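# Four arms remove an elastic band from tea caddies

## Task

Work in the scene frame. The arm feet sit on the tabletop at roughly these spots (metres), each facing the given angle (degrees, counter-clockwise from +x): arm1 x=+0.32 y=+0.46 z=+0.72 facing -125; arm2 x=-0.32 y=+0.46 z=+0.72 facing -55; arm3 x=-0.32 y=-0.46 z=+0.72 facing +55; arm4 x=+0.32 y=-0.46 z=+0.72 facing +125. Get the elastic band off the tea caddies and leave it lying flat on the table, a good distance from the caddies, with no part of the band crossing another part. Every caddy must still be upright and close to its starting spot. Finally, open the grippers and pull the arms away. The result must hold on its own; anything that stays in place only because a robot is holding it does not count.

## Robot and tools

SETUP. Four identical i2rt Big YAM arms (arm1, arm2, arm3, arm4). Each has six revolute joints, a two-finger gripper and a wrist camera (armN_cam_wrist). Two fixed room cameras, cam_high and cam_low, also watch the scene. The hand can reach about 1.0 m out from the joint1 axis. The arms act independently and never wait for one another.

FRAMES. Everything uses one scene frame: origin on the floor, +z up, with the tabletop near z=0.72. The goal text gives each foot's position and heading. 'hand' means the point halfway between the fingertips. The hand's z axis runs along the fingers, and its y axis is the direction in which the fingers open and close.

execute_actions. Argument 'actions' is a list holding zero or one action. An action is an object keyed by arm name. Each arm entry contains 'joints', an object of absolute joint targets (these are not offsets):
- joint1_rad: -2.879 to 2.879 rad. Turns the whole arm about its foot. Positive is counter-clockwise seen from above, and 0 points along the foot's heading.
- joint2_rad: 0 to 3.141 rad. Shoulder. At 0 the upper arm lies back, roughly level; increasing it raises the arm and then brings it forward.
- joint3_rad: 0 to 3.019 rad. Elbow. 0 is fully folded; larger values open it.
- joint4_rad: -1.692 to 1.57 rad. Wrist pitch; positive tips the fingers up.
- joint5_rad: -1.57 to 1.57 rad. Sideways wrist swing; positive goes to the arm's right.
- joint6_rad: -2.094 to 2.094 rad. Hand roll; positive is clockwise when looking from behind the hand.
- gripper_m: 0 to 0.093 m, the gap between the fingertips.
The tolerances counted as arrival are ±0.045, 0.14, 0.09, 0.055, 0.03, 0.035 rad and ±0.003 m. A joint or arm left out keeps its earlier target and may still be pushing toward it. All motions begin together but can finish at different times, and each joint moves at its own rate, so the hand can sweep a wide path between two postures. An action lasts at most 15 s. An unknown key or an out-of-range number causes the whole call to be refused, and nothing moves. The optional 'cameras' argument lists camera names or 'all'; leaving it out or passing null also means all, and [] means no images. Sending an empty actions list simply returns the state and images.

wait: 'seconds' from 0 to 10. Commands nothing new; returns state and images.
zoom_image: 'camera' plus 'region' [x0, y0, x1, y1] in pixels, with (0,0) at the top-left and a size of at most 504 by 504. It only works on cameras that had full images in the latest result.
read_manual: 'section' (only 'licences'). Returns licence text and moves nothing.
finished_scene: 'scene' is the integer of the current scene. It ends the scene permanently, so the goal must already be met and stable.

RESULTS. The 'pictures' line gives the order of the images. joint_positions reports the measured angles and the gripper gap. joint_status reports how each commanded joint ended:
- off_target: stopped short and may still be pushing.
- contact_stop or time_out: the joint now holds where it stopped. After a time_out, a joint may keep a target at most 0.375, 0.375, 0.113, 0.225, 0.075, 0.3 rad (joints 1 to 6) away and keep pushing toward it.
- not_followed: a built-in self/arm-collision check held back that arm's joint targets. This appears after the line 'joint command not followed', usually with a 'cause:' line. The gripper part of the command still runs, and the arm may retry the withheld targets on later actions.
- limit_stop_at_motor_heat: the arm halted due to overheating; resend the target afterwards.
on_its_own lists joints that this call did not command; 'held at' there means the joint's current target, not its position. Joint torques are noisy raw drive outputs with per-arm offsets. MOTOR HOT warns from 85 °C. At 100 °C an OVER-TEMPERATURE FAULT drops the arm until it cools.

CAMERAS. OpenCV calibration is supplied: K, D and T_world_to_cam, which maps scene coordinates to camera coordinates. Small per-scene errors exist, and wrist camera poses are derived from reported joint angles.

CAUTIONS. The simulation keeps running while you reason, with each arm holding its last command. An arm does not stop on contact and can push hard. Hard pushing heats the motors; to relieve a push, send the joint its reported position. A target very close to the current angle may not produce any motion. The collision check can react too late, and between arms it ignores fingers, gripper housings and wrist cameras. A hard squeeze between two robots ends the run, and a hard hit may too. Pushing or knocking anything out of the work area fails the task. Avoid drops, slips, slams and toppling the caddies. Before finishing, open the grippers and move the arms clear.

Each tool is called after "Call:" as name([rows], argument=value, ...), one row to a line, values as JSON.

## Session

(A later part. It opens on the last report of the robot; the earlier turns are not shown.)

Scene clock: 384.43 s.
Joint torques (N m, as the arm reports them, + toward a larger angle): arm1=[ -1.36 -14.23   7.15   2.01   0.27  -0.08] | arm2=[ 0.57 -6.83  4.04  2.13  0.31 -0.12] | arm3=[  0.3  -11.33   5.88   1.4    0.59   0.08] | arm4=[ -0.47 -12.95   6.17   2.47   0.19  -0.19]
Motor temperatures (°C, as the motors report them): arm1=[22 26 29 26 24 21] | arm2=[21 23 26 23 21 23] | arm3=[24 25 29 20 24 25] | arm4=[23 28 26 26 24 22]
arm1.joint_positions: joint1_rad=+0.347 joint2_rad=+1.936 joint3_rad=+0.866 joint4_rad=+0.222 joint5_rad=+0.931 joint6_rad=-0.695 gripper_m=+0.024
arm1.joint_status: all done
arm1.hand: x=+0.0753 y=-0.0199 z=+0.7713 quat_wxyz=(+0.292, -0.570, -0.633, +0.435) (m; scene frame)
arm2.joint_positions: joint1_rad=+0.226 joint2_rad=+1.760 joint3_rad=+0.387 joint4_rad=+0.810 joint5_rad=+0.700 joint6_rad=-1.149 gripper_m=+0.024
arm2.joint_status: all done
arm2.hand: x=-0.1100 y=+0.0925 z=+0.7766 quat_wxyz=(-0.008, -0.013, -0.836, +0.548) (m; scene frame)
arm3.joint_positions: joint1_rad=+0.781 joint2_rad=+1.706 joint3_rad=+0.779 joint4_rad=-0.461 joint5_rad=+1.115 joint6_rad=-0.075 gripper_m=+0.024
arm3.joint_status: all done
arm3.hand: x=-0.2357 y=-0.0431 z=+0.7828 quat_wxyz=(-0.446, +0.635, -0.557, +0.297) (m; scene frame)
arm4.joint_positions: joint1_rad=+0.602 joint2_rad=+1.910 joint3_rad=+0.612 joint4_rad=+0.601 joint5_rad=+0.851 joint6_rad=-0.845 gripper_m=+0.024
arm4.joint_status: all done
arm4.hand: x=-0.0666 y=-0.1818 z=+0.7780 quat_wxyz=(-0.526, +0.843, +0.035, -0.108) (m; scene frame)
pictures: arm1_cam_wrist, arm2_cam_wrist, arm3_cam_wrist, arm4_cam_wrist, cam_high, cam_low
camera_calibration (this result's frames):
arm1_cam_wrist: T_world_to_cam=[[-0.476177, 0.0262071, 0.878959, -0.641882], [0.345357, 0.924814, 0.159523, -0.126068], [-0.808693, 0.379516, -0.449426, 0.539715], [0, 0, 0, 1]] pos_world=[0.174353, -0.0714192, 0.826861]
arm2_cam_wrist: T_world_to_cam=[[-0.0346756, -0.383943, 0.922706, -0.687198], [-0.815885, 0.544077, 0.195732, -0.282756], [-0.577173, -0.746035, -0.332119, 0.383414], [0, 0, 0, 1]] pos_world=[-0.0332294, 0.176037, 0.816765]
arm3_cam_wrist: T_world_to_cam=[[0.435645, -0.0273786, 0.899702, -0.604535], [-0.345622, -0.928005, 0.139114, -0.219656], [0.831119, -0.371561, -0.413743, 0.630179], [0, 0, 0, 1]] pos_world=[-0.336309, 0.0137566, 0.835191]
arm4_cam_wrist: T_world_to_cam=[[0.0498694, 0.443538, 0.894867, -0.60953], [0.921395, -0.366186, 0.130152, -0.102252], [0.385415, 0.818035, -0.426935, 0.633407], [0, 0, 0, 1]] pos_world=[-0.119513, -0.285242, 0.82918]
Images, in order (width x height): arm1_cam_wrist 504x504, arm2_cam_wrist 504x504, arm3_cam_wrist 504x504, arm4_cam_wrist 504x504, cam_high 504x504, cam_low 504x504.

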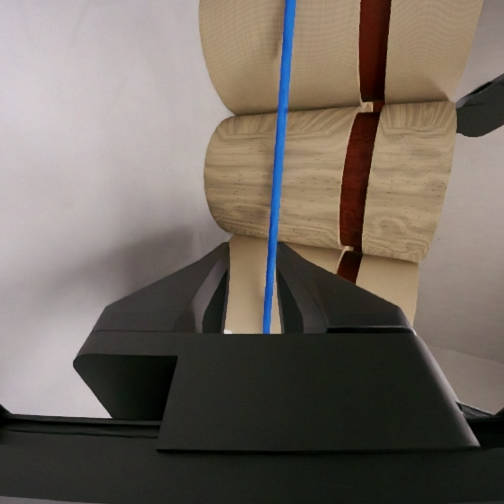

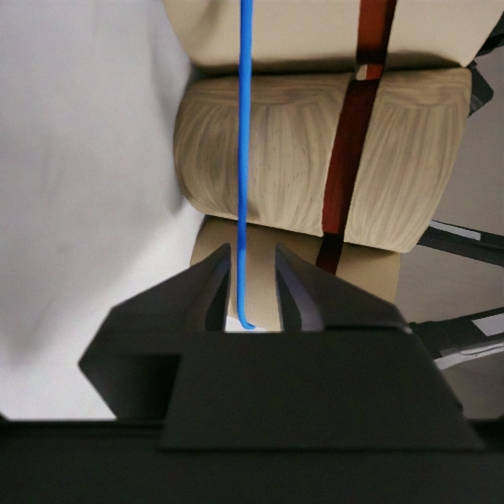

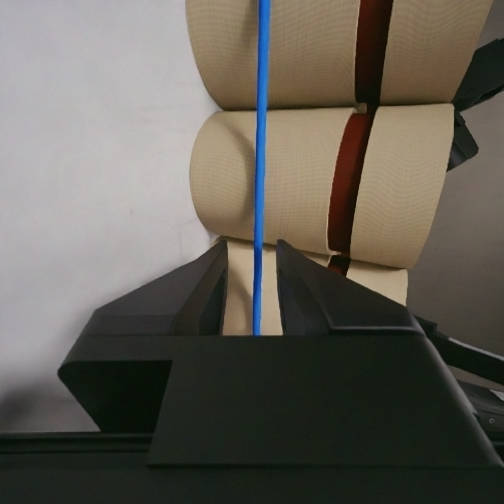

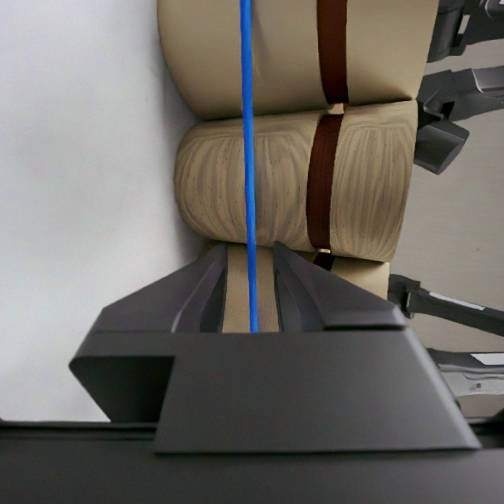

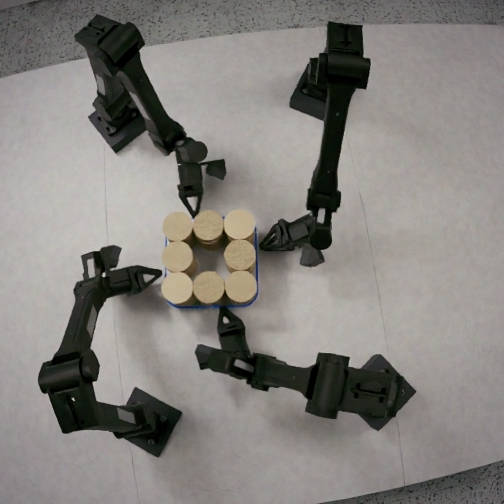

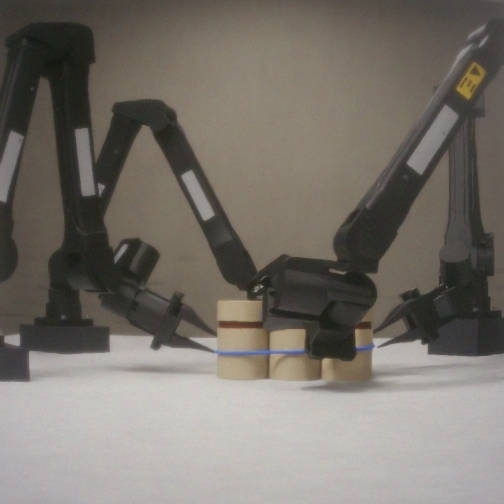

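Call:
execute_actions([
  {"arm1":{"joints":{"joint1_rad":0.312,"joint4_rad":0.271,"joint6_rad":-0.74}},"arm2":{"joints":{"joint2_rad":1.81}},"arm3":{"joints":{"joint1_rad":0.74,"joint5_rad":1.076}},"arm4":{"joints":{"joint1_rad":0.572,"joint5_rad":0.799,"joint6_rad":-0.89}}},
])

Call:
zoom_image(camera="cam_high", region=[140, 190, 280, 330])

Scene clock: 426.60 s.
Joint torques (N m, as the arm reports them, + toward a larger angle): arm1=[ -0.9  -14.16   7.14   2.17   0.27  -0.08] | arm2=[ 0.96 -7.41  3.84  1.96  0.31 -0.06] | arm3=[ -0.16 -11.35   5.96   1.46   0.56   0.02] | arm4=[ -1.11 -12.53   6.24   2.39   0.11  -0.19]
Motor temperatures (°C, as the motors report them): arm1=[22 26 30 26 23 21] | arm2=[21 23 26 23 22 23] | arm3=[24 25 28 21 23 25] | arm4=[23 28 26 26 24 22]
arm1.joint_positions: joint1_rad=+0.317 joint2_rad=+1.936 joint3_rad=+0.866 joint4_rad=+0.251 joint5_rad=+0.930 joint6_rad=-0.725 gripper_m=+0.024
arm1.joint_status: all done
arm1.hand: x=+0.0599 y=-0.0160 z=+0.7747 quat_wxyz=(+0.298, -0.573, -0.626, +0.437) (m; scene frame)
arm2.joint_positions: joint1_rad=+0.226 joint2_rad=+1.790 joint3_rad=+0.387 joint4_rad=+0.810 joint5_rad=+0.700 joint6_rad=-1.149 gripper_m=+0.024
arm2.joint_status: all done
arm2.hand: x=-0.1129 y=+0.0951 z=+0.7650 quat_wxyz=(+0.001, -0.007, -0.842, +0.539) (m; scene frame)
arm3.joint_positions: joint1_rad=+0.751 joint2_rad=+1.706 joint3_rad=+0.779 joint4_rad=-0.461 joint5_rad=+1.081 joint6_rad=-0.075 gripper_m=+0.024
arm3.joint_status: all done
arm3.hand: x=-0.2261 y=-0.0452 z=+0.7778 quat_wxyz=(-0.431, +0.634, -0.571, +0.293) (m; scene frame)
arm4.joint_positions: joint1_rad=+0.575 joint2_rad=+1.910 joint3_rad=+0.612 joint4_rad=+0.601 joint5_rad=+0.801 joint6_rad=-0.878 gripper_m=+0.024
arm4.joint_status: all done
arm4.hand: x=-0.0655 y=-0.1751 z=+0.7740 quat_wxyz=(-0.514, +0.849, +0.049, -0.107) (m; scene frame)
pictures: arm1_cam_wrist, arm2_cam_wrist, arm3_cam_wrist, arm4_cam_wrist, cam_high, cam_low
camera_calibration (this result's frames):
arm1_cam_wrist: T_world_to_cam=[[-0.464635, 0.0369924, 0.884729, -0.657274], [0.363269, 0.919144, 0.152347, -0.120503], [-0.807558, 0.39218, -0.440505, 0.520471], [0, 0, 0, 1]] pos_world=[0.158693, -0.0690451, 0.829138]
arm2_cam_wrist: T_world_to_cam=[[-0.015229, -0.403526, 0.914841, -0.665486], [-0.811243, 0.539846, 0.224615, -0.305424], [-0.584511, -0.738738, -0.335579, 0.38104], [0, 0, 0, 1]] pos_world=[-0.0351855, 0.17783, 0.805286]
arm3_cam_wrist: T_world_to_cam=[[0.464373, -0.032629, 0.885038, -0.586573], [-0.36206, -0.918993, 0.156089, -0.234091], [0.808251, -0.392921, -0.438569, 0.632462], [0, 0, 0, 1]] pos_world=[-0.323554, 0.0142398, 0.833057]
arm4_cam_wrist: T_world_to_cam=[[0.0226544, 0.46435, 0.885362, -0.599759], [0.927826, -0.339578, 0.154359, -0.113924], [0.372326, 0.817964, -0.438529, 0.633846], [0, 0, 0, 1]] pos_world=[-0.116709, -0.278651, 0.826549]
Images, in order (width x height): arm1_cam_wrist 504x504, arm2_cam_wrist 504x504, arm3_cam_wrist 504x504, arm4_cam_wrist 504x504, cam_high 504x504, cam_low 504x504.

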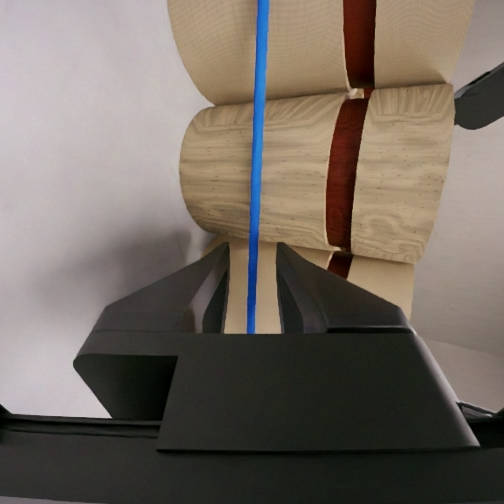

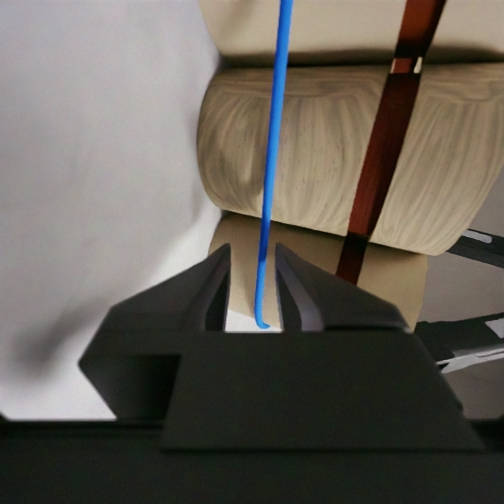

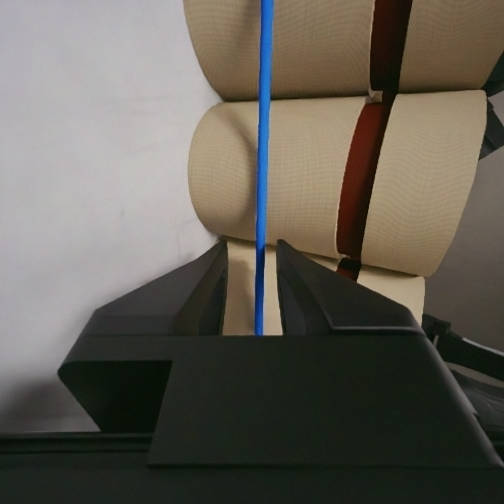

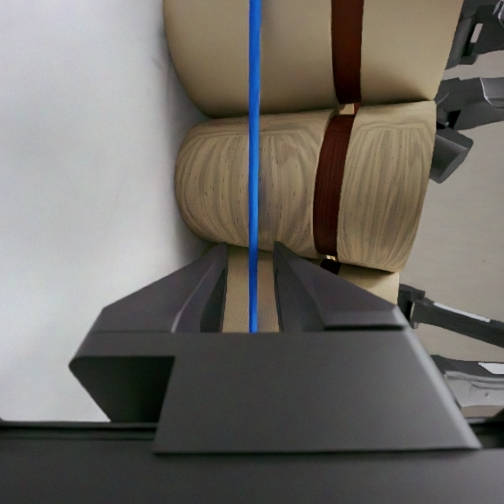

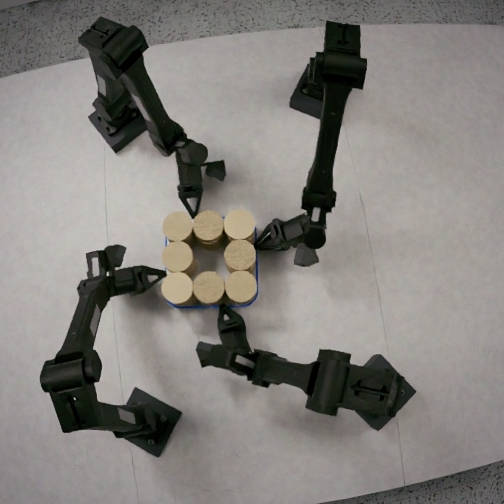

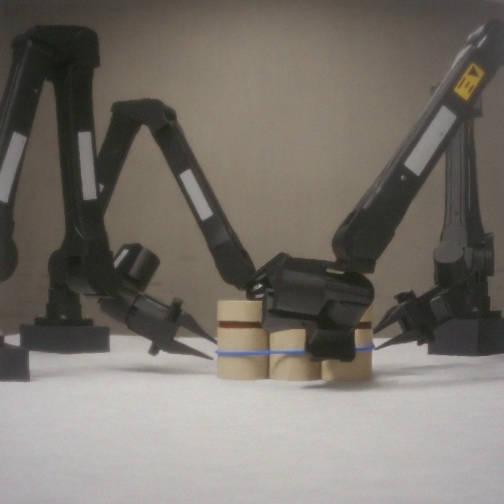

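Region (140, 190, 280, 330) of cam_high's 504x504 image, scaled by 3.600, with more detail than that image has.

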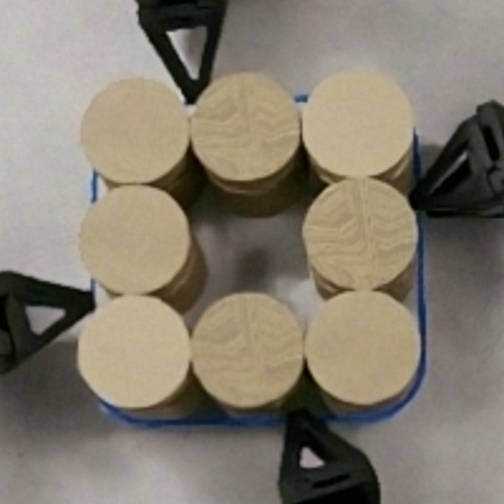

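Call:
execute_actions([
  {"arm1":{"joints":{"joint1_rad":0.288,"joint5_rad":0.903,"gripper_m":0.02}},"arm2":{"joints":{"joint2_rad":1.842,"joint3_rad":0.444,"joint5_rad":0.761,"joint6_rad":-1.11}},"arm3":{"joints":{"joint1_rad":0.711,"gripper_m":0.02}},"arm4":{"joints":{"joint1_rad":0.548,"gripper_m":0.02}}},
])

Call:
zoom_image(camera="cam_high", region=[140, 190, 280, 330])

Call:
zoom_image(camera="cam_low", region=[160, 290, 260, 390])

Scene clock: 439.50 s.
Joint torques (N m, as the arm reports them, + toward a larger angle): arm1=[ -1.06 -14.23   7.14   2.18   0.25  -0.08] | arm2=[ 0.75 -8.68  3.83  2.04  0.34  0.16] | arm3=[ -0.73 -11.12   5.88   1.44   0.59   0.03] | arm4=[ -1.13 -12.45   6.11   2.48   0.17  -0.2 ]
Motor temperatures (°C, as the motors report them): arm1=[22 26 30 26 23 21] | arm2=[21 24 26 23 22 23] | arm3=[24 25 28 21 23 25] | arm4=[23 28 26 26 24 22]
arm1.joint_positions: joint1_rad=+0.295 joint2_rad=+1.936 joint3_rad=+0.866 joint4_rad=+0.251 joint5_rad=+0.904 joint6_rad=-0.725 gripper_m=+0.020
arm1.joint_status: all done
arm1.hand: x=+0.0514 y=-0.0132 z=+0.7720 quat_wxyz=(+0.292, -0.579, -0.627, +0.432) (m; scene frame)
arm2.joint_positions: joint1_rad=+0.226 joint2_rad=+1.821 joint3_rad=+0.430 joint4_rad=+0.810 joint5_rad=+0.758 joint6_rad=-1.127 gripper_m=+0.024
arm2.joint_status: all done
arm2.hand: x=-0.1100 y=+0.0818 z=+0.7668 quat_wxyz=(+0.013, -0.034, -0.833, +0.553) (m; scene frame)
arm3.joint_positions: joint1_rad=+0.722 joint2_rad=+1.706 joint3_rad=+0.779 joint4_rad=-0.461 joint5_rad=+1.080 joint6_rad=-0.075 gripper_m=+0.020
arm3.joint_status: all done
arm3.hand: x=-0.2143 y=-0.0481 z=+0.7778 quat_wxyz=(-0.427, +0.626, -0.580, +0.299) (m; scene frame)
arm4.joint_positions: joint1_rad=+0.551 joint2_rad=+1.910 joint3_rad=+0.612 joint4_rad=+0.601 joint5_rad=+0.800 joint6_rad=-0.879 gripper_m=+0.020
arm4.joint_status: all done
arm4.hand: x=-0.0588 y=-0.1661 z=+0.7740 quat_wxyz=(-0.516, +0.850, +0.039, -0.101) (m; scene frame)
pictures: arm1_cam_wrist, arm2_cam_wrist, arm3_cam_wrist, arm4_cam_wrist, cam_high, cam_low
camera_calibration (this result's frames):
arm1_cam_wrist: T_world_to_cam=[[-0.480505, 0.0424826, 0.875963, -0.651324], [0.364178, 0.918301, 0.155232, -0.121903], [-0.797803, 0.393596, -0.456719, 0.523399], [0, 0, 0, 1]] pos_world=[0.148999, -0.0663937, 0.828505]
arm2_cam_wrist: T_world_to_cam=[[-0.0439059, -0.372054, 0.927172, -0.687689], [-0.780238, 0.592387, 0.200764, -0.278922], [-0.623939, -0.7146, -0.3163, 0.352372], [0, 0, 0, 1]] pos_world=[-0.0279606, 0.161178, 0.805059]
arm3_cam_wrist: T_world_to_cam=[[0.463751, -0.0459831, 0.884772, -0.592711], [-0.388047, -0.908309, 0.156188, -0.237573], [0.796464, -0.415766, -0.439072, 0.618564], [0, 0, 0, 1]] pos_world=[-0.309984, 0.0141332, 0.833114]
arm4_cam_wrist: T_world_to_cam=[[0.0327814, 0.463942, 0.885259, -0.603431], [0.919796, -0.360534, 0.154887, -0.121484], [0.391025, 0.80918, -0.438551, 0.623623], [0, 0, 0, 1]] pos_world=[-0.11233, -0.268465, 0.826499]
Images, in order (width x height): arm1_cam_wrist 504x504, arm2_cam_wrist 504x504, arm3_cam_wrist 504x504, arm4_cam_wrist 504x504, cam_high 504x504, cam_low 504x504.

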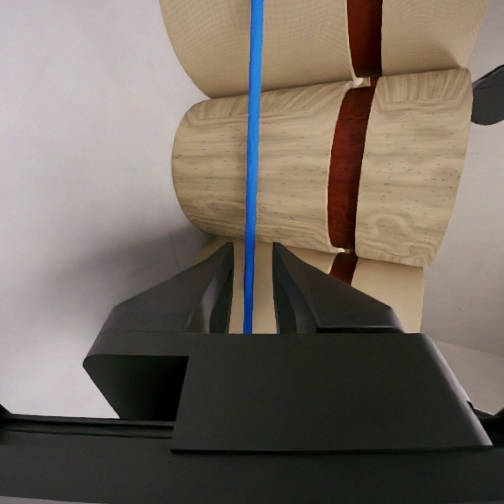

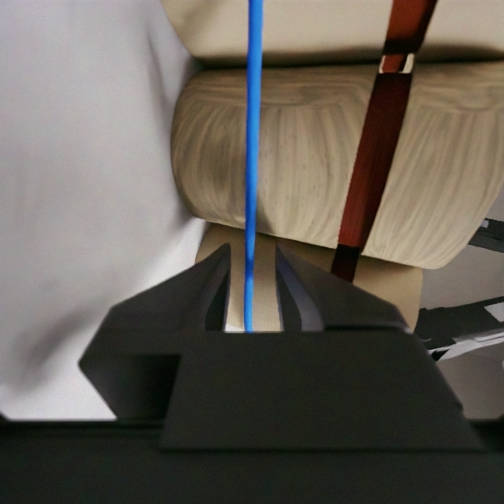

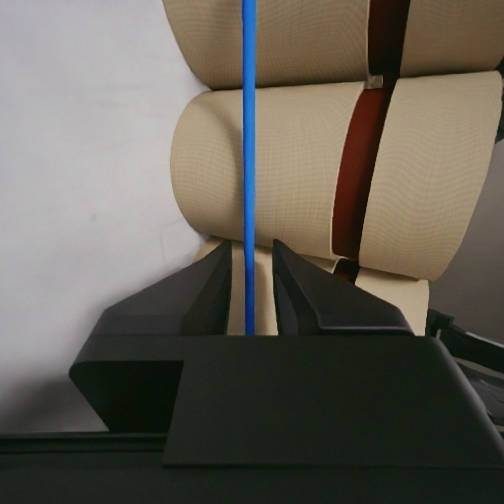

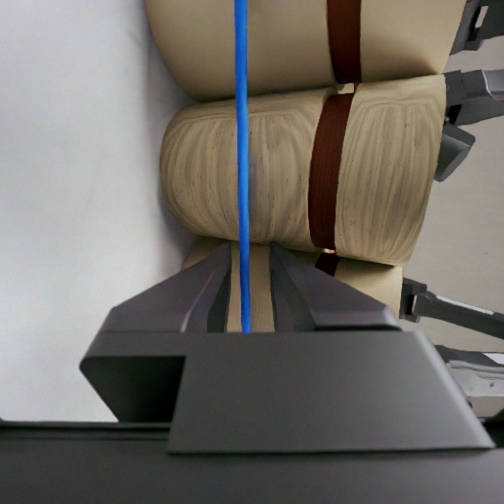

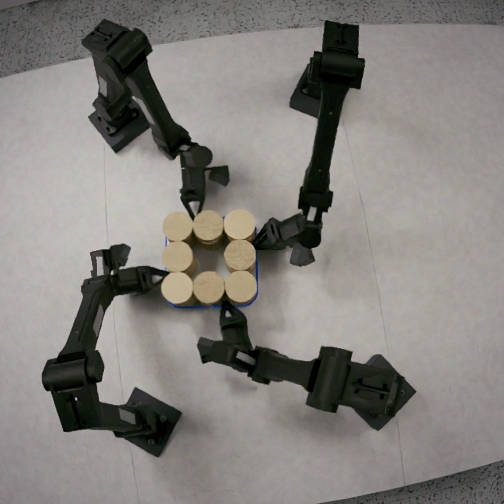

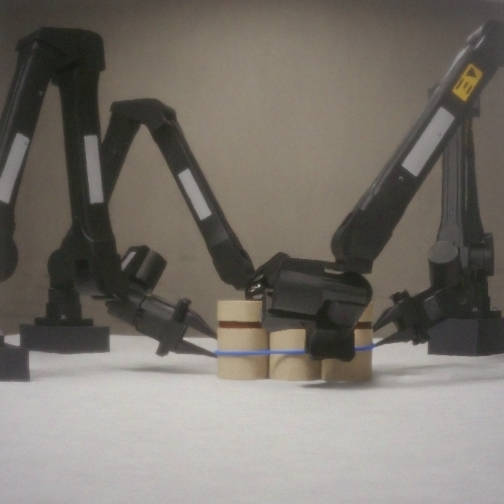

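Region (140, 190, 280, 330) of cam_high's 504x504 image, scaled by 3.600, with more detail than that image has.

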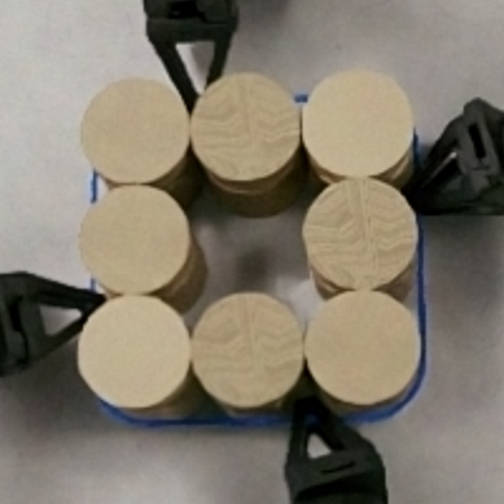

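Region (160, 290, 260, 390) of cam_low's 504x504 image, scaled by 5.040, with more detail than that image has.

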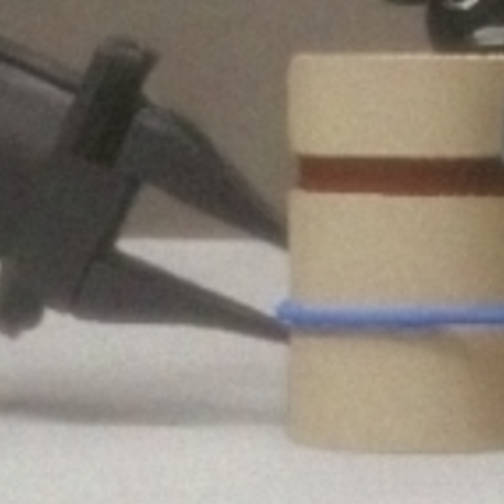

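Call:
execute_actions([
  {"arm1":{"joints":{"gripper_m":0.0}},"arm2":{"joints":{"gripper_m":0.0}},"arm3":{"joints":{"gripper_m":0.0}},"arm4":{"joints":{"gripper_m":0.0}}},
])

Call:
zoom_image(camera="cam_high", region=[140, 190, 280, 330])

Scene clock: 444.23 s.
Joint torques (N m, as the arm reports them, + toward a larger angle): arm1=[ -1.06 -14.2    7.15   2.19   0.26  -0.08] | arm2=[ 0.14 -8.06  3.85  2.14  0.3   0.16] | arm3=[ -0.56 -11.17   5.88   1.48   0.59   0.05] | arm4=[ -1.22 -12.56   6.29   2.4    0.17  -0.15]
Motor temperatures (°C, as the motors report them): arm1=[22 26 30 26 23 21] | arm2=[21 24 26 23 22 23] | arm3=[24 25 28 21 23 25] | arm4=[23 28 26 26 24 22]
arm1.joint_positions: joint1_rad=+0.295 joint2_rad=+1.936 joint3_rad=+0.866 joint4_rad=+0.251 joint5_rad=+0.904 joint6_rad=-0.725 gripper_m=+0.003
arm1.joint_status: all done
arm1.hand: x=+0.0514 y=-0.0132 z=+0.7720 quat_wxyz=(+0.292, -0.579, -0.627, +0.432) (m; scene frame)
arm2.joint_positions: joint1_rad=+0.226 joint2_rad=+1.821 joint3_rad=+0.430 joint4_rad=+0.810 joint5_rad=+0.758 joint6_rad=-1.126 gripper_m=+0.002
arm2.joint_status: all done
arm2.hand: x=-0.1100 y=+0.0818 z=+0.7668 quat_wxyz=(+0.013, -0.034, -0.833, +0.553) (m; scene frame)
arm3.joint_positions: joint1_rad=+0.722 joint2_rad=+1.706 joint3_rad=+0.779 joint4_rad=-0.461 joint5_rad=+1.080 joint6_rad=-0.075 gripper_m=+0.002
arm3.joint_status: all done
arm3.hand: x=-0.2143 y=-0.0481 z=+0.7778 quat_wxyz=(-0.427, +0.626, -0.580, +0.299) (m; scene frame)
arm4.joint_positions: joint1_rad=+0.551 joint2_rad=+1.910 joint3_rad=+0.612 joint4_rad=+0.601 joint5_rad=+0.800 joint6_rad=-0.879 gripper_m=+0.002
arm4.joint_status: all done
arm4.hand: x=-0.0588 y=-0.1661 z=+0.7740 quat_wxyz=(-0.516, +0.850, +0.039, -0.101) (m; scene frame)
pictures: arm1_cam_wrist, arm2_cam_wrist, arm3_cam_wrist, arm4_cam_wrist, cam_high, cam_low
camera_calibration (this result's frames):
arm1_cam_wrist: T_world_to_cam=[[-0.480751, 0.0424222, 0.87583, -0.651161], [0.363897, 0.918408, 0.155262, -0.121874], [-0.797783, 0.393354, -0.456963, 0.523607], [0, 0, 0, 1]] pos_world=[0.149028, -0.0664088, 0.828498]
arm2_cam_wrist: T_world_to_cam=[[-0.0446667, -0.371999, 0.927158, -0.687767], [-0.780203, 0.592627, 0.20019, -0.278498], [-0.623929, -0.71443, -0.316705, 0.35267], [0, 0, 0, 1]] pos_world=[-0.0279639, 0.161155, 0.805113]
arm3_cam_wrist: T_world_to_cam=[[0.463751, -0.0459831, 0.884772, -0.592711], [-0.388047, -0.908309, 0.156188, -0.237573], [0.796464, -0.415766, -0.439072, 0.618564], [0, 0, 0, 1]] pos_world=[-0.309984, 0.0141332, 0.833114]
arm4_cam_wrist: T_world_to_cam=[[0.0327814, 0.463942, 0.885259, -0.603431], [0.919796, -0.360534, 0.154887, -0.121484], [0.391025, 0.80918, -0.438551, 0.623623], [0, 0, 0, 1]] pos_world=[-0.11233, -0.268465, 0.826499]
Images, in order (width x height): arm1_cam_wrist 504x504, arm2_cam_wrist 504x504, arm3_cam_wrist 504x504, arm4_cam_wrist 504x504, cam_high 504x504, cam_low 504x504.

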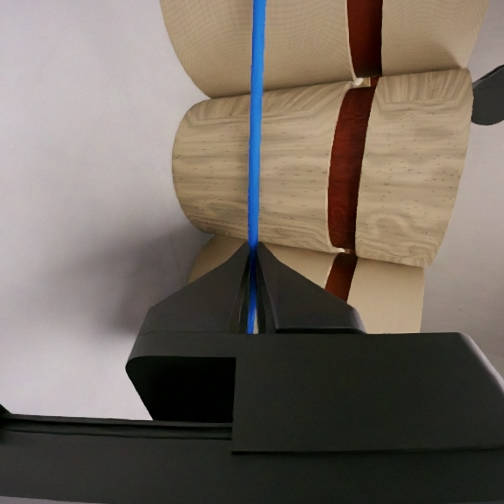

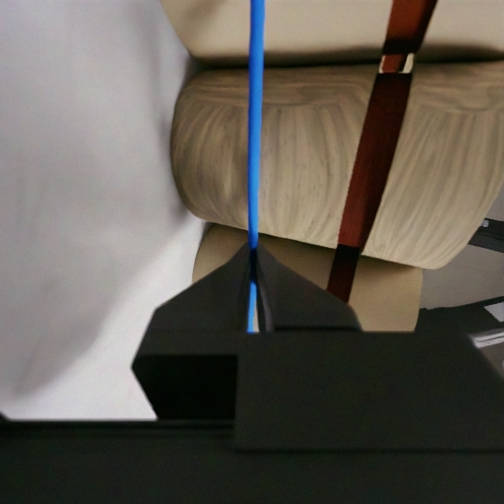

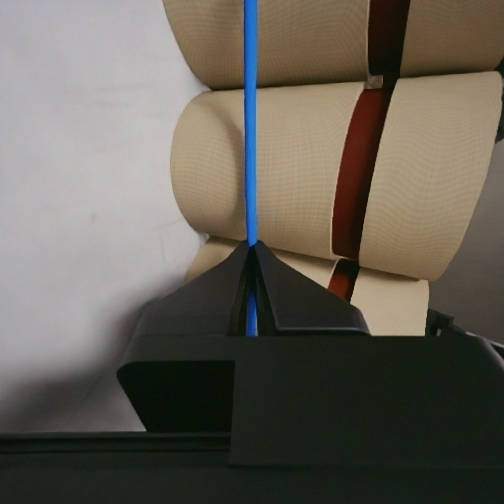

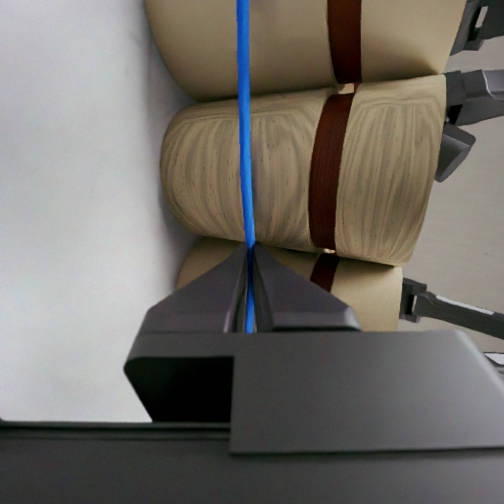

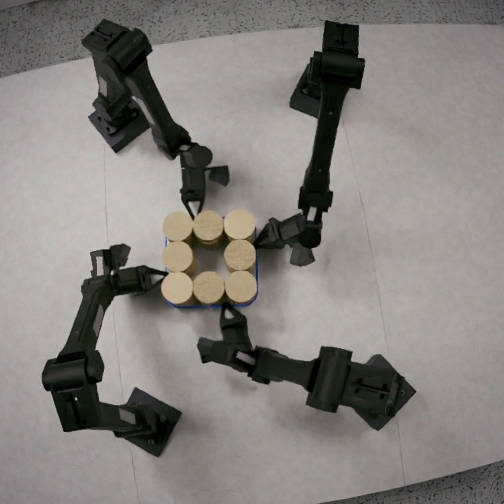

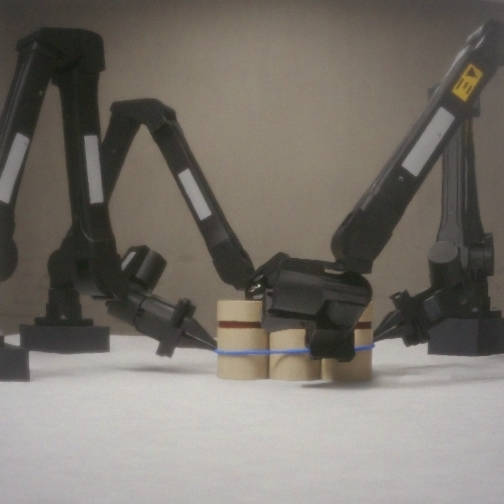

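Region (140, 190, 280, 330) of cam_high's 504x504 image, scaled by 3.600, with more detail than that image has.

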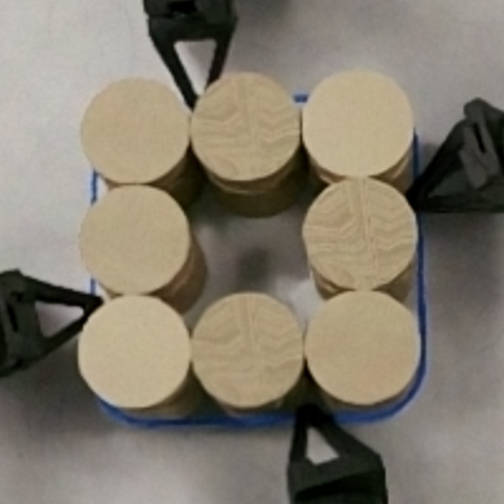

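Call:
zoom_image(camera="arm1_cam_wrist", region=[210, 210, 300, 300])

Call:
zoom_image(camera="arm2_cam_wrist", region=[210, 210, 300, 300])

Call:
zoom_image(camera="arm3_cam_wrist", region=[210, 210, 300, 300])

Call:
zoom_image(camera="arm4_cam_wrist", region=[210, 210, 300, 300])

Region (210, 210, 300, 300) of arm1_cam_wrist's 504x504 image, scaled by 5.600, with more detail than that image has.

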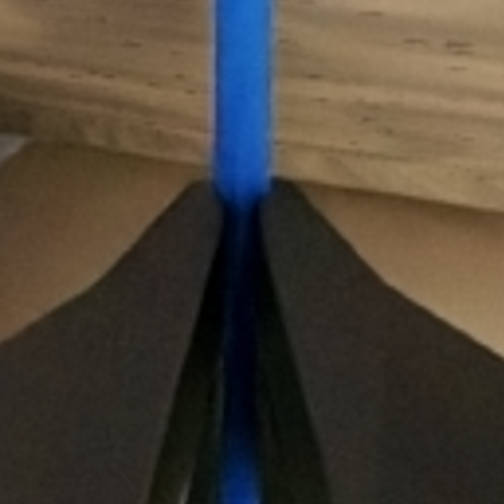

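Region (210, 210, 300, 300) of arm2_cam_wrist's 504x504 image, scaled by 5.600, with more detail than that image has.

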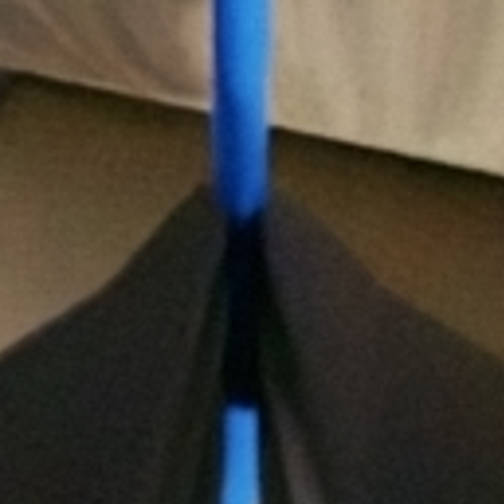

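Region (210, 210, 300, 300) of arm3_cam_wrist's 504x504 image, scaled by 5.600, with more detail than that image has.

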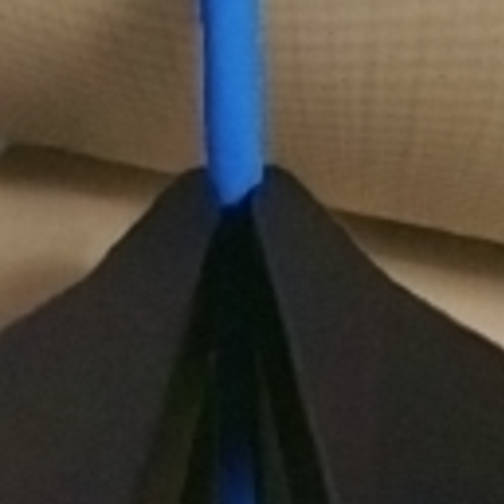

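Region (210, 210, 300, 300) of arm4_cam_wrist's 504x504 image, scaled by 5.600, with more detail than that image has.

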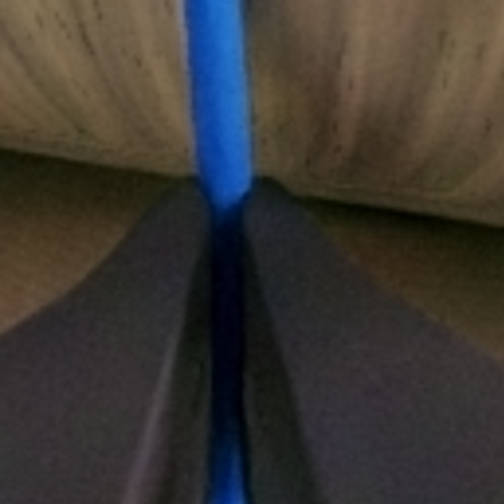

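Call:
execute_actions([
  {"arm1":{"joints":{"joint1_rad":0.375,"joint2_rad":1.84,"joint3_rad":0.765}},"arm2":{"joints":{"joint1_rad":0.274,"joint2_rad":1.725,"joint3_rad":0.308}},"arm3":{"joints":{"joint1_rad":0.853,"joint2_rad":1.62,"joint3_rad":0.696}},"arm4":{"joints":{"joint1_rad":0.628,"joint2_rad":1.812,"joint3_rad":0.5}}},
])

Call:
zoom_image(camera="cam_high", region=[120, 170, 300, 350])

Scene clock: 503.90 s.
Joint torques (N m, as the arm reports them, + toward a larger angle): arm1=[  0.76 -12.68   3.91   1.97   0.21  -0.08] | arm2=[ 1.27 -8.27  1.79  1.94  0.27  0.15] | arm3=[  2.27 -11.55   5.02   1.04   0.57   0.03] | arm4=[ -0.01 -10.93   3.17   2.19   0.15  -0.16]
Motor temperatures (°C, as the motors report them): arm1=[22 27 31 26 23 21] | arm2=[21 24 26 23 22 23] | arm3=[24 25 28 21 23 25] | arm4=[23 29 26 26 24 22]
arm1.joint_positions: joint1_rad=+0.359 joint2_rad=+1.849 joint3_rad=+0.774 joint4_rad=+0.257 joint5_rad=+0.905 joint6_rad=-0.726 gripper_m=+0.003
arm1.joint_status: all done
arm1.hand: x=+0.0886 y=+0.0011 z=+0.7874 quat_wxyz=(+0.279, -0.558, -0.645, +0.442) (m; scene frame)
arm2.joint_positions: joint1_rad=+0.262 joint2_rad=+1.726 joint3_rad=+0.327 joint4_rad=+0.815 joint5_rad=+0.760 joint6_rad=-1.126 gripper_m=+0.002
arm2.joint_status: all done
arm2.hand: x=-0.1243 y=+0.1151 z=+0.7793 quat_wxyz=(+0.005, -0.019, -0.833, +0.552) (m; scene frame)
arm3.joint_positions: joint1_rad=+0.834 joint2_rad=+1.636 joint3_rad=+0.699 joint4_rad=-0.454 joint5_rad=+1.083 joint6_rad=-0.076 gripper_m=+0.002
arm3.joint_status: all done
arm3.hand: x=-0.2544 y=-0.0673 z=+0.7829 quat_wxyz=(-0.443, +0.658, -0.543, +0.276) (m; scene frame)
arm4.joint_positions: joint1_rad=+0.619 joint2_rad=+1.821 joint3_rad=+0.509 joint4_rad=+0.604 joint5_rad=+0.801 joint6_rad=-0.880 gripper_m=+0.002
arm4.joint_status: all done
arm4.hand: x=-0.0430 y=-0.2046 z=+0.7868 quat_wxyz=(-0.510, +0.849, +0.071, -0.115) (m; scene frame)
pictures: arm1_cam_wrist, arm2_cam_wrist, arm3_cam_wrist, arm4_cam_wrist, cam_high, cam_low
camera_calibration (this result's frames):
arm1_cam_wrist: T_world_to_cam=[[-0.481109, 0.0113605, 0.876587, -0.647893], [0.304515, 0.939819, 0.154951, -0.145445], [-0.822073, 0.341483, -0.455615, 0.555837], [0, 0, 0, 1]] pos_world=[0.189522, -0.0457561, 0.843719]
arm2_cam_wrist: T_world_to_cam=[[-0.0293754, -0.374626, 0.926711, -0.685065], [-0.799132, 0.565714, 0.20336, -0.313618], [-0.600437, -0.73459, -0.315993, 0.376156], [0, 0, 0, 1]] pos_world=[-0.044888, 0.197096, 0.817497]
arm3_cam_wrist: T_world_to_cam=[[0.46287, 0.00812514, 0.886389, -0.577404], [-0.284759, -0.945594, 0.157369, -0.248561], [0.839442, -0.325249, -0.435374, 0.658901], [0, 0, 0, 1]] pos_world=[-0.356626, -0.0160393, 0.837788]
arm4_cam_wrist: T_world_to_cam=[[-0.00791879, 0.467644, 0.883881, -0.597385], [0.940648, -0.29643, 0.165262, -0.145971], [0.339293, 0.83273, -0.437541, 0.65602], [0, 0, 0, 1]] pos_world=[-0.0900058, -0.310193, 0.839177]
Images, in order (width x height): arm1_cam_wrist 504x504, arm2_cam_wrist 504x504, arm3_cam_wrist 504x504, arm4_cam_wrist 504x504, cam_high 504x504, cam_low 504x504.

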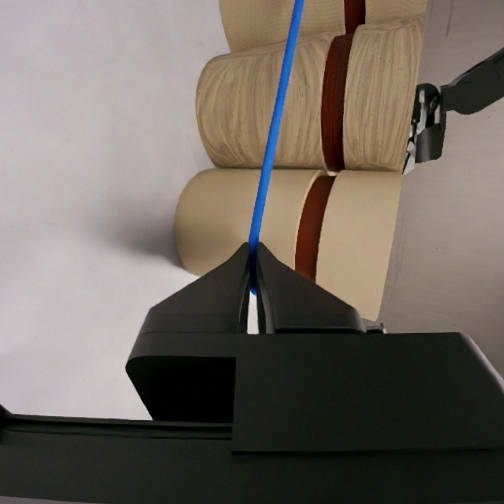

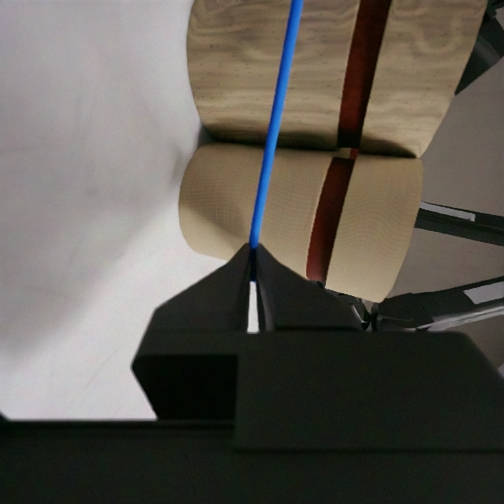

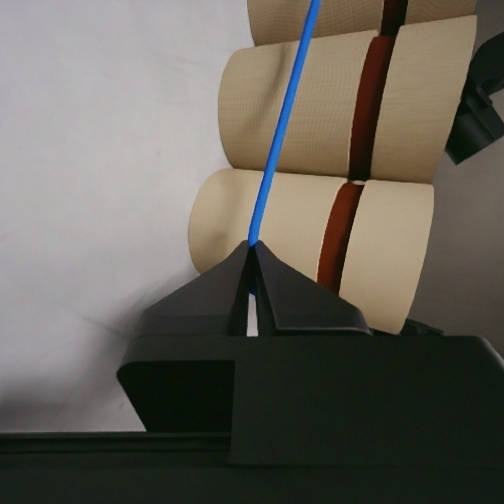

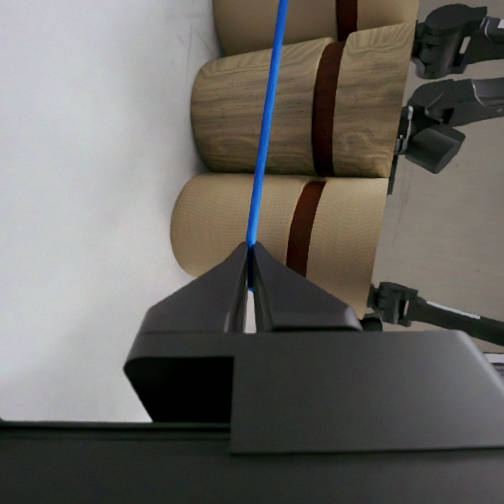

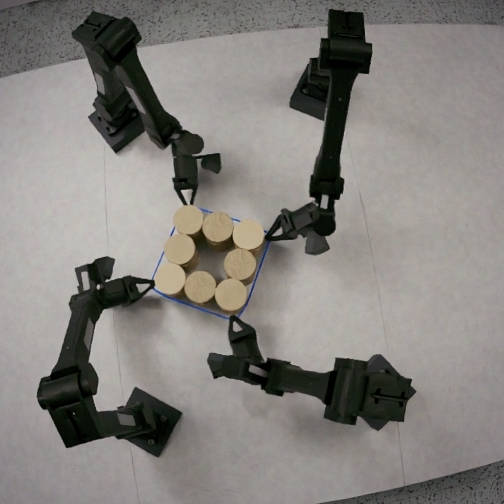

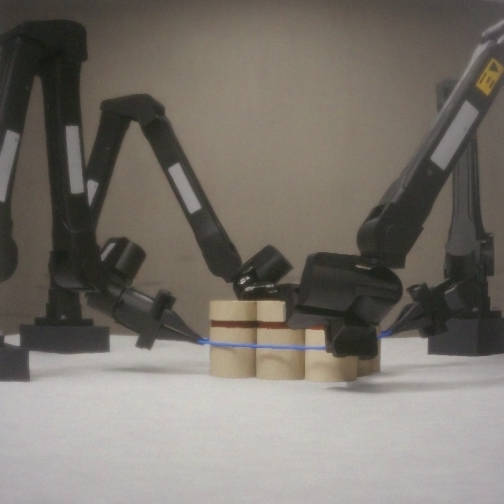

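Region (120, 170, 300, 350) of cam_high's 504x504 image, scaled by 2.800, with more detail than that image has.

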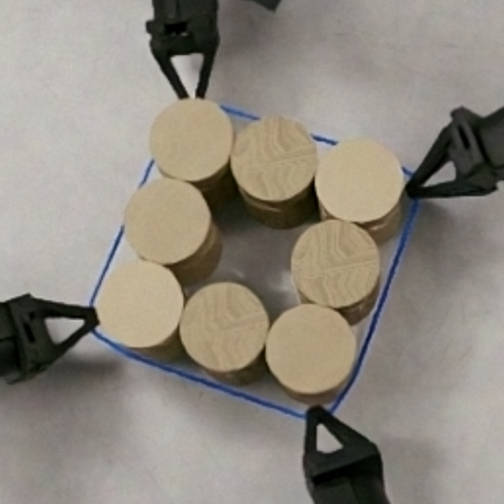

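Call:
execute_actions([
  {"arm1":{"joints":{"joint1_rad":0.313,"joint2_rad":1.8,"joint3_rad":0.673}},"arm2":{"joints":{"joint1_rad":0.146,"joint3_rad":0.278}},"arm3":{"joints":{"joint1_rad":0.816,"joint2_rad":1.541,"joint3_rad":0.586}},"arm4":{"joints":{"joint1_rad":0.548,"joint2_rad":1.792,"joint3_rad":0.432}}},
], cameras=["cam_high", "cam_low"])

Call:
zoom_image(camera="cam_high", region=[120, 170, 300, 350])

Scene clock: 580.73 s.
Joint torques (N m, as the arm reports them, + toward a larger angle): arm1=[  0.17 -11.8    2.82   1.54   0.27  -0.06] | arm2=[-0.44 -7.89  0.91  1.62  0.48  0.14] | arm3=[ 0.94 -9.57  4.45  0.92  0.48  0.09] | arm4=[ -0.35 -10.32   1.71   1.81   0.24  -0.16]
Motor temperatures (°C, as the motors report them): arm1=[22 26 29 26 23 21] | arm2=[21 24 25 23 22 23] | arm3=[24 25 28 21 23 25] | arm4=[23 28 25 26 24 22]
arm1.joint_positions: joint1_rad=+0.304 joint2_rad=+1.809 joint3_rad=+0.691 joint4_rad=+0.266 joint5_rad=+0.904 joint6_rad=-0.727 gripper_m=+0.003
arm1.joint_status: all done
arm1.hand: x=+0.0720 y=+0.0460 z=+0.7823 quat_wxyz=(+0.297, -0.572, -0.638, +0.421) (m; scene frame)
arm2.joint_positions: joint1_rad=+0.152 joint2_rad=+1.726 joint3_rad=+0.306 joint4_rad=+0.821 joint5_rad=+0.753 joint6_rad=-1.126 gripper_m=+0.002
arm2.joint_status: all done
arm2.hand: x=-0.1685 y=+0.1030 z=+0.7754 quat_wxyz=(+0.036, -0.061, -0.835, +0.546) (m; scene frame)
arm3.joint_positions: joint1_rad=+0.811 joint2_rad=+1.550 joint3_rad=+0.598 joint4_rad=-0.451 joint5_rad=+1.084 joint6_rad=-0.078 gripper_m=+0.002
arm3.joint_status: all done
arm3.hand: x=-0.2371 y=-0.1074 z=+0.7856 quat_wxyz=(-0.436, +0.654, -0.548, +0.287) (m; scene frame)
arm4.joint_positions: joint1_rad=+0.540 joint2_rad=+1.802 joint3_rad=+0.454 joint4_rad=+0.615 joint5_rad=+0.798 joint6_rad=-0.882 gripper_m=+0.002
arm4.joint_status: all done
arm4.hand: x=-0.0007 y=-0.1862 z=+0.7828 quat_wxyz=(-0.509, +0.855, +0.044, -0.085) (m; scene frame)
pictures: cam_high, cam_low
Images, in order (width x height): cam_high 504x504, cam_low 504x504.

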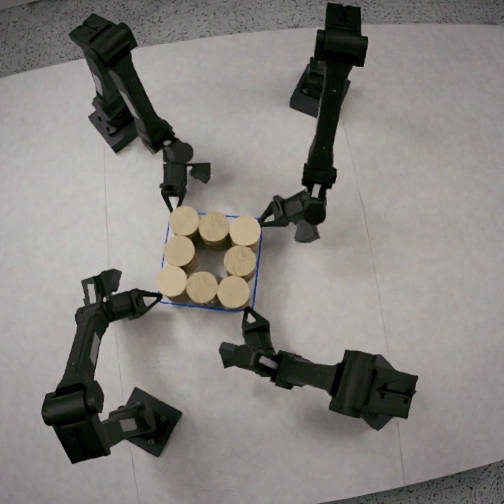

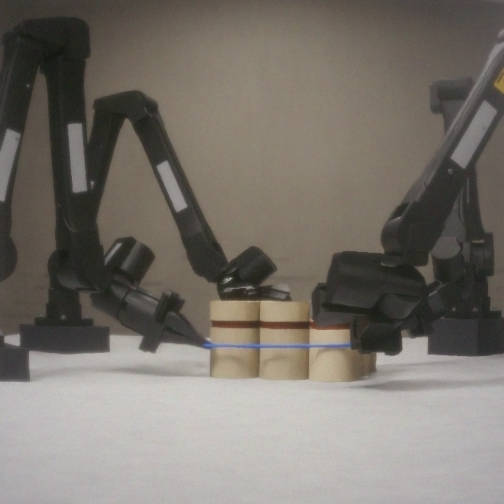

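Region (120, 170, 300, 350) of cam_high's 504x504 image, scaled by 2.800, with more detail than that image has.

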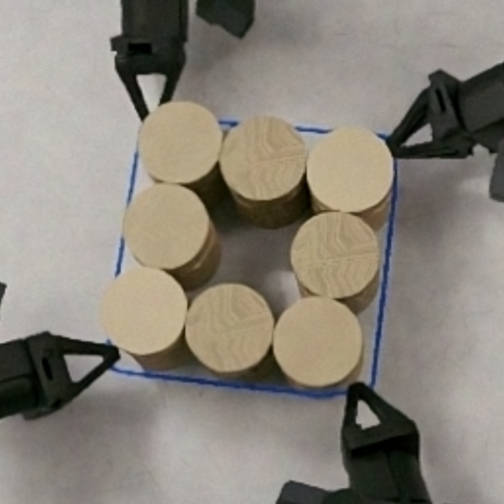

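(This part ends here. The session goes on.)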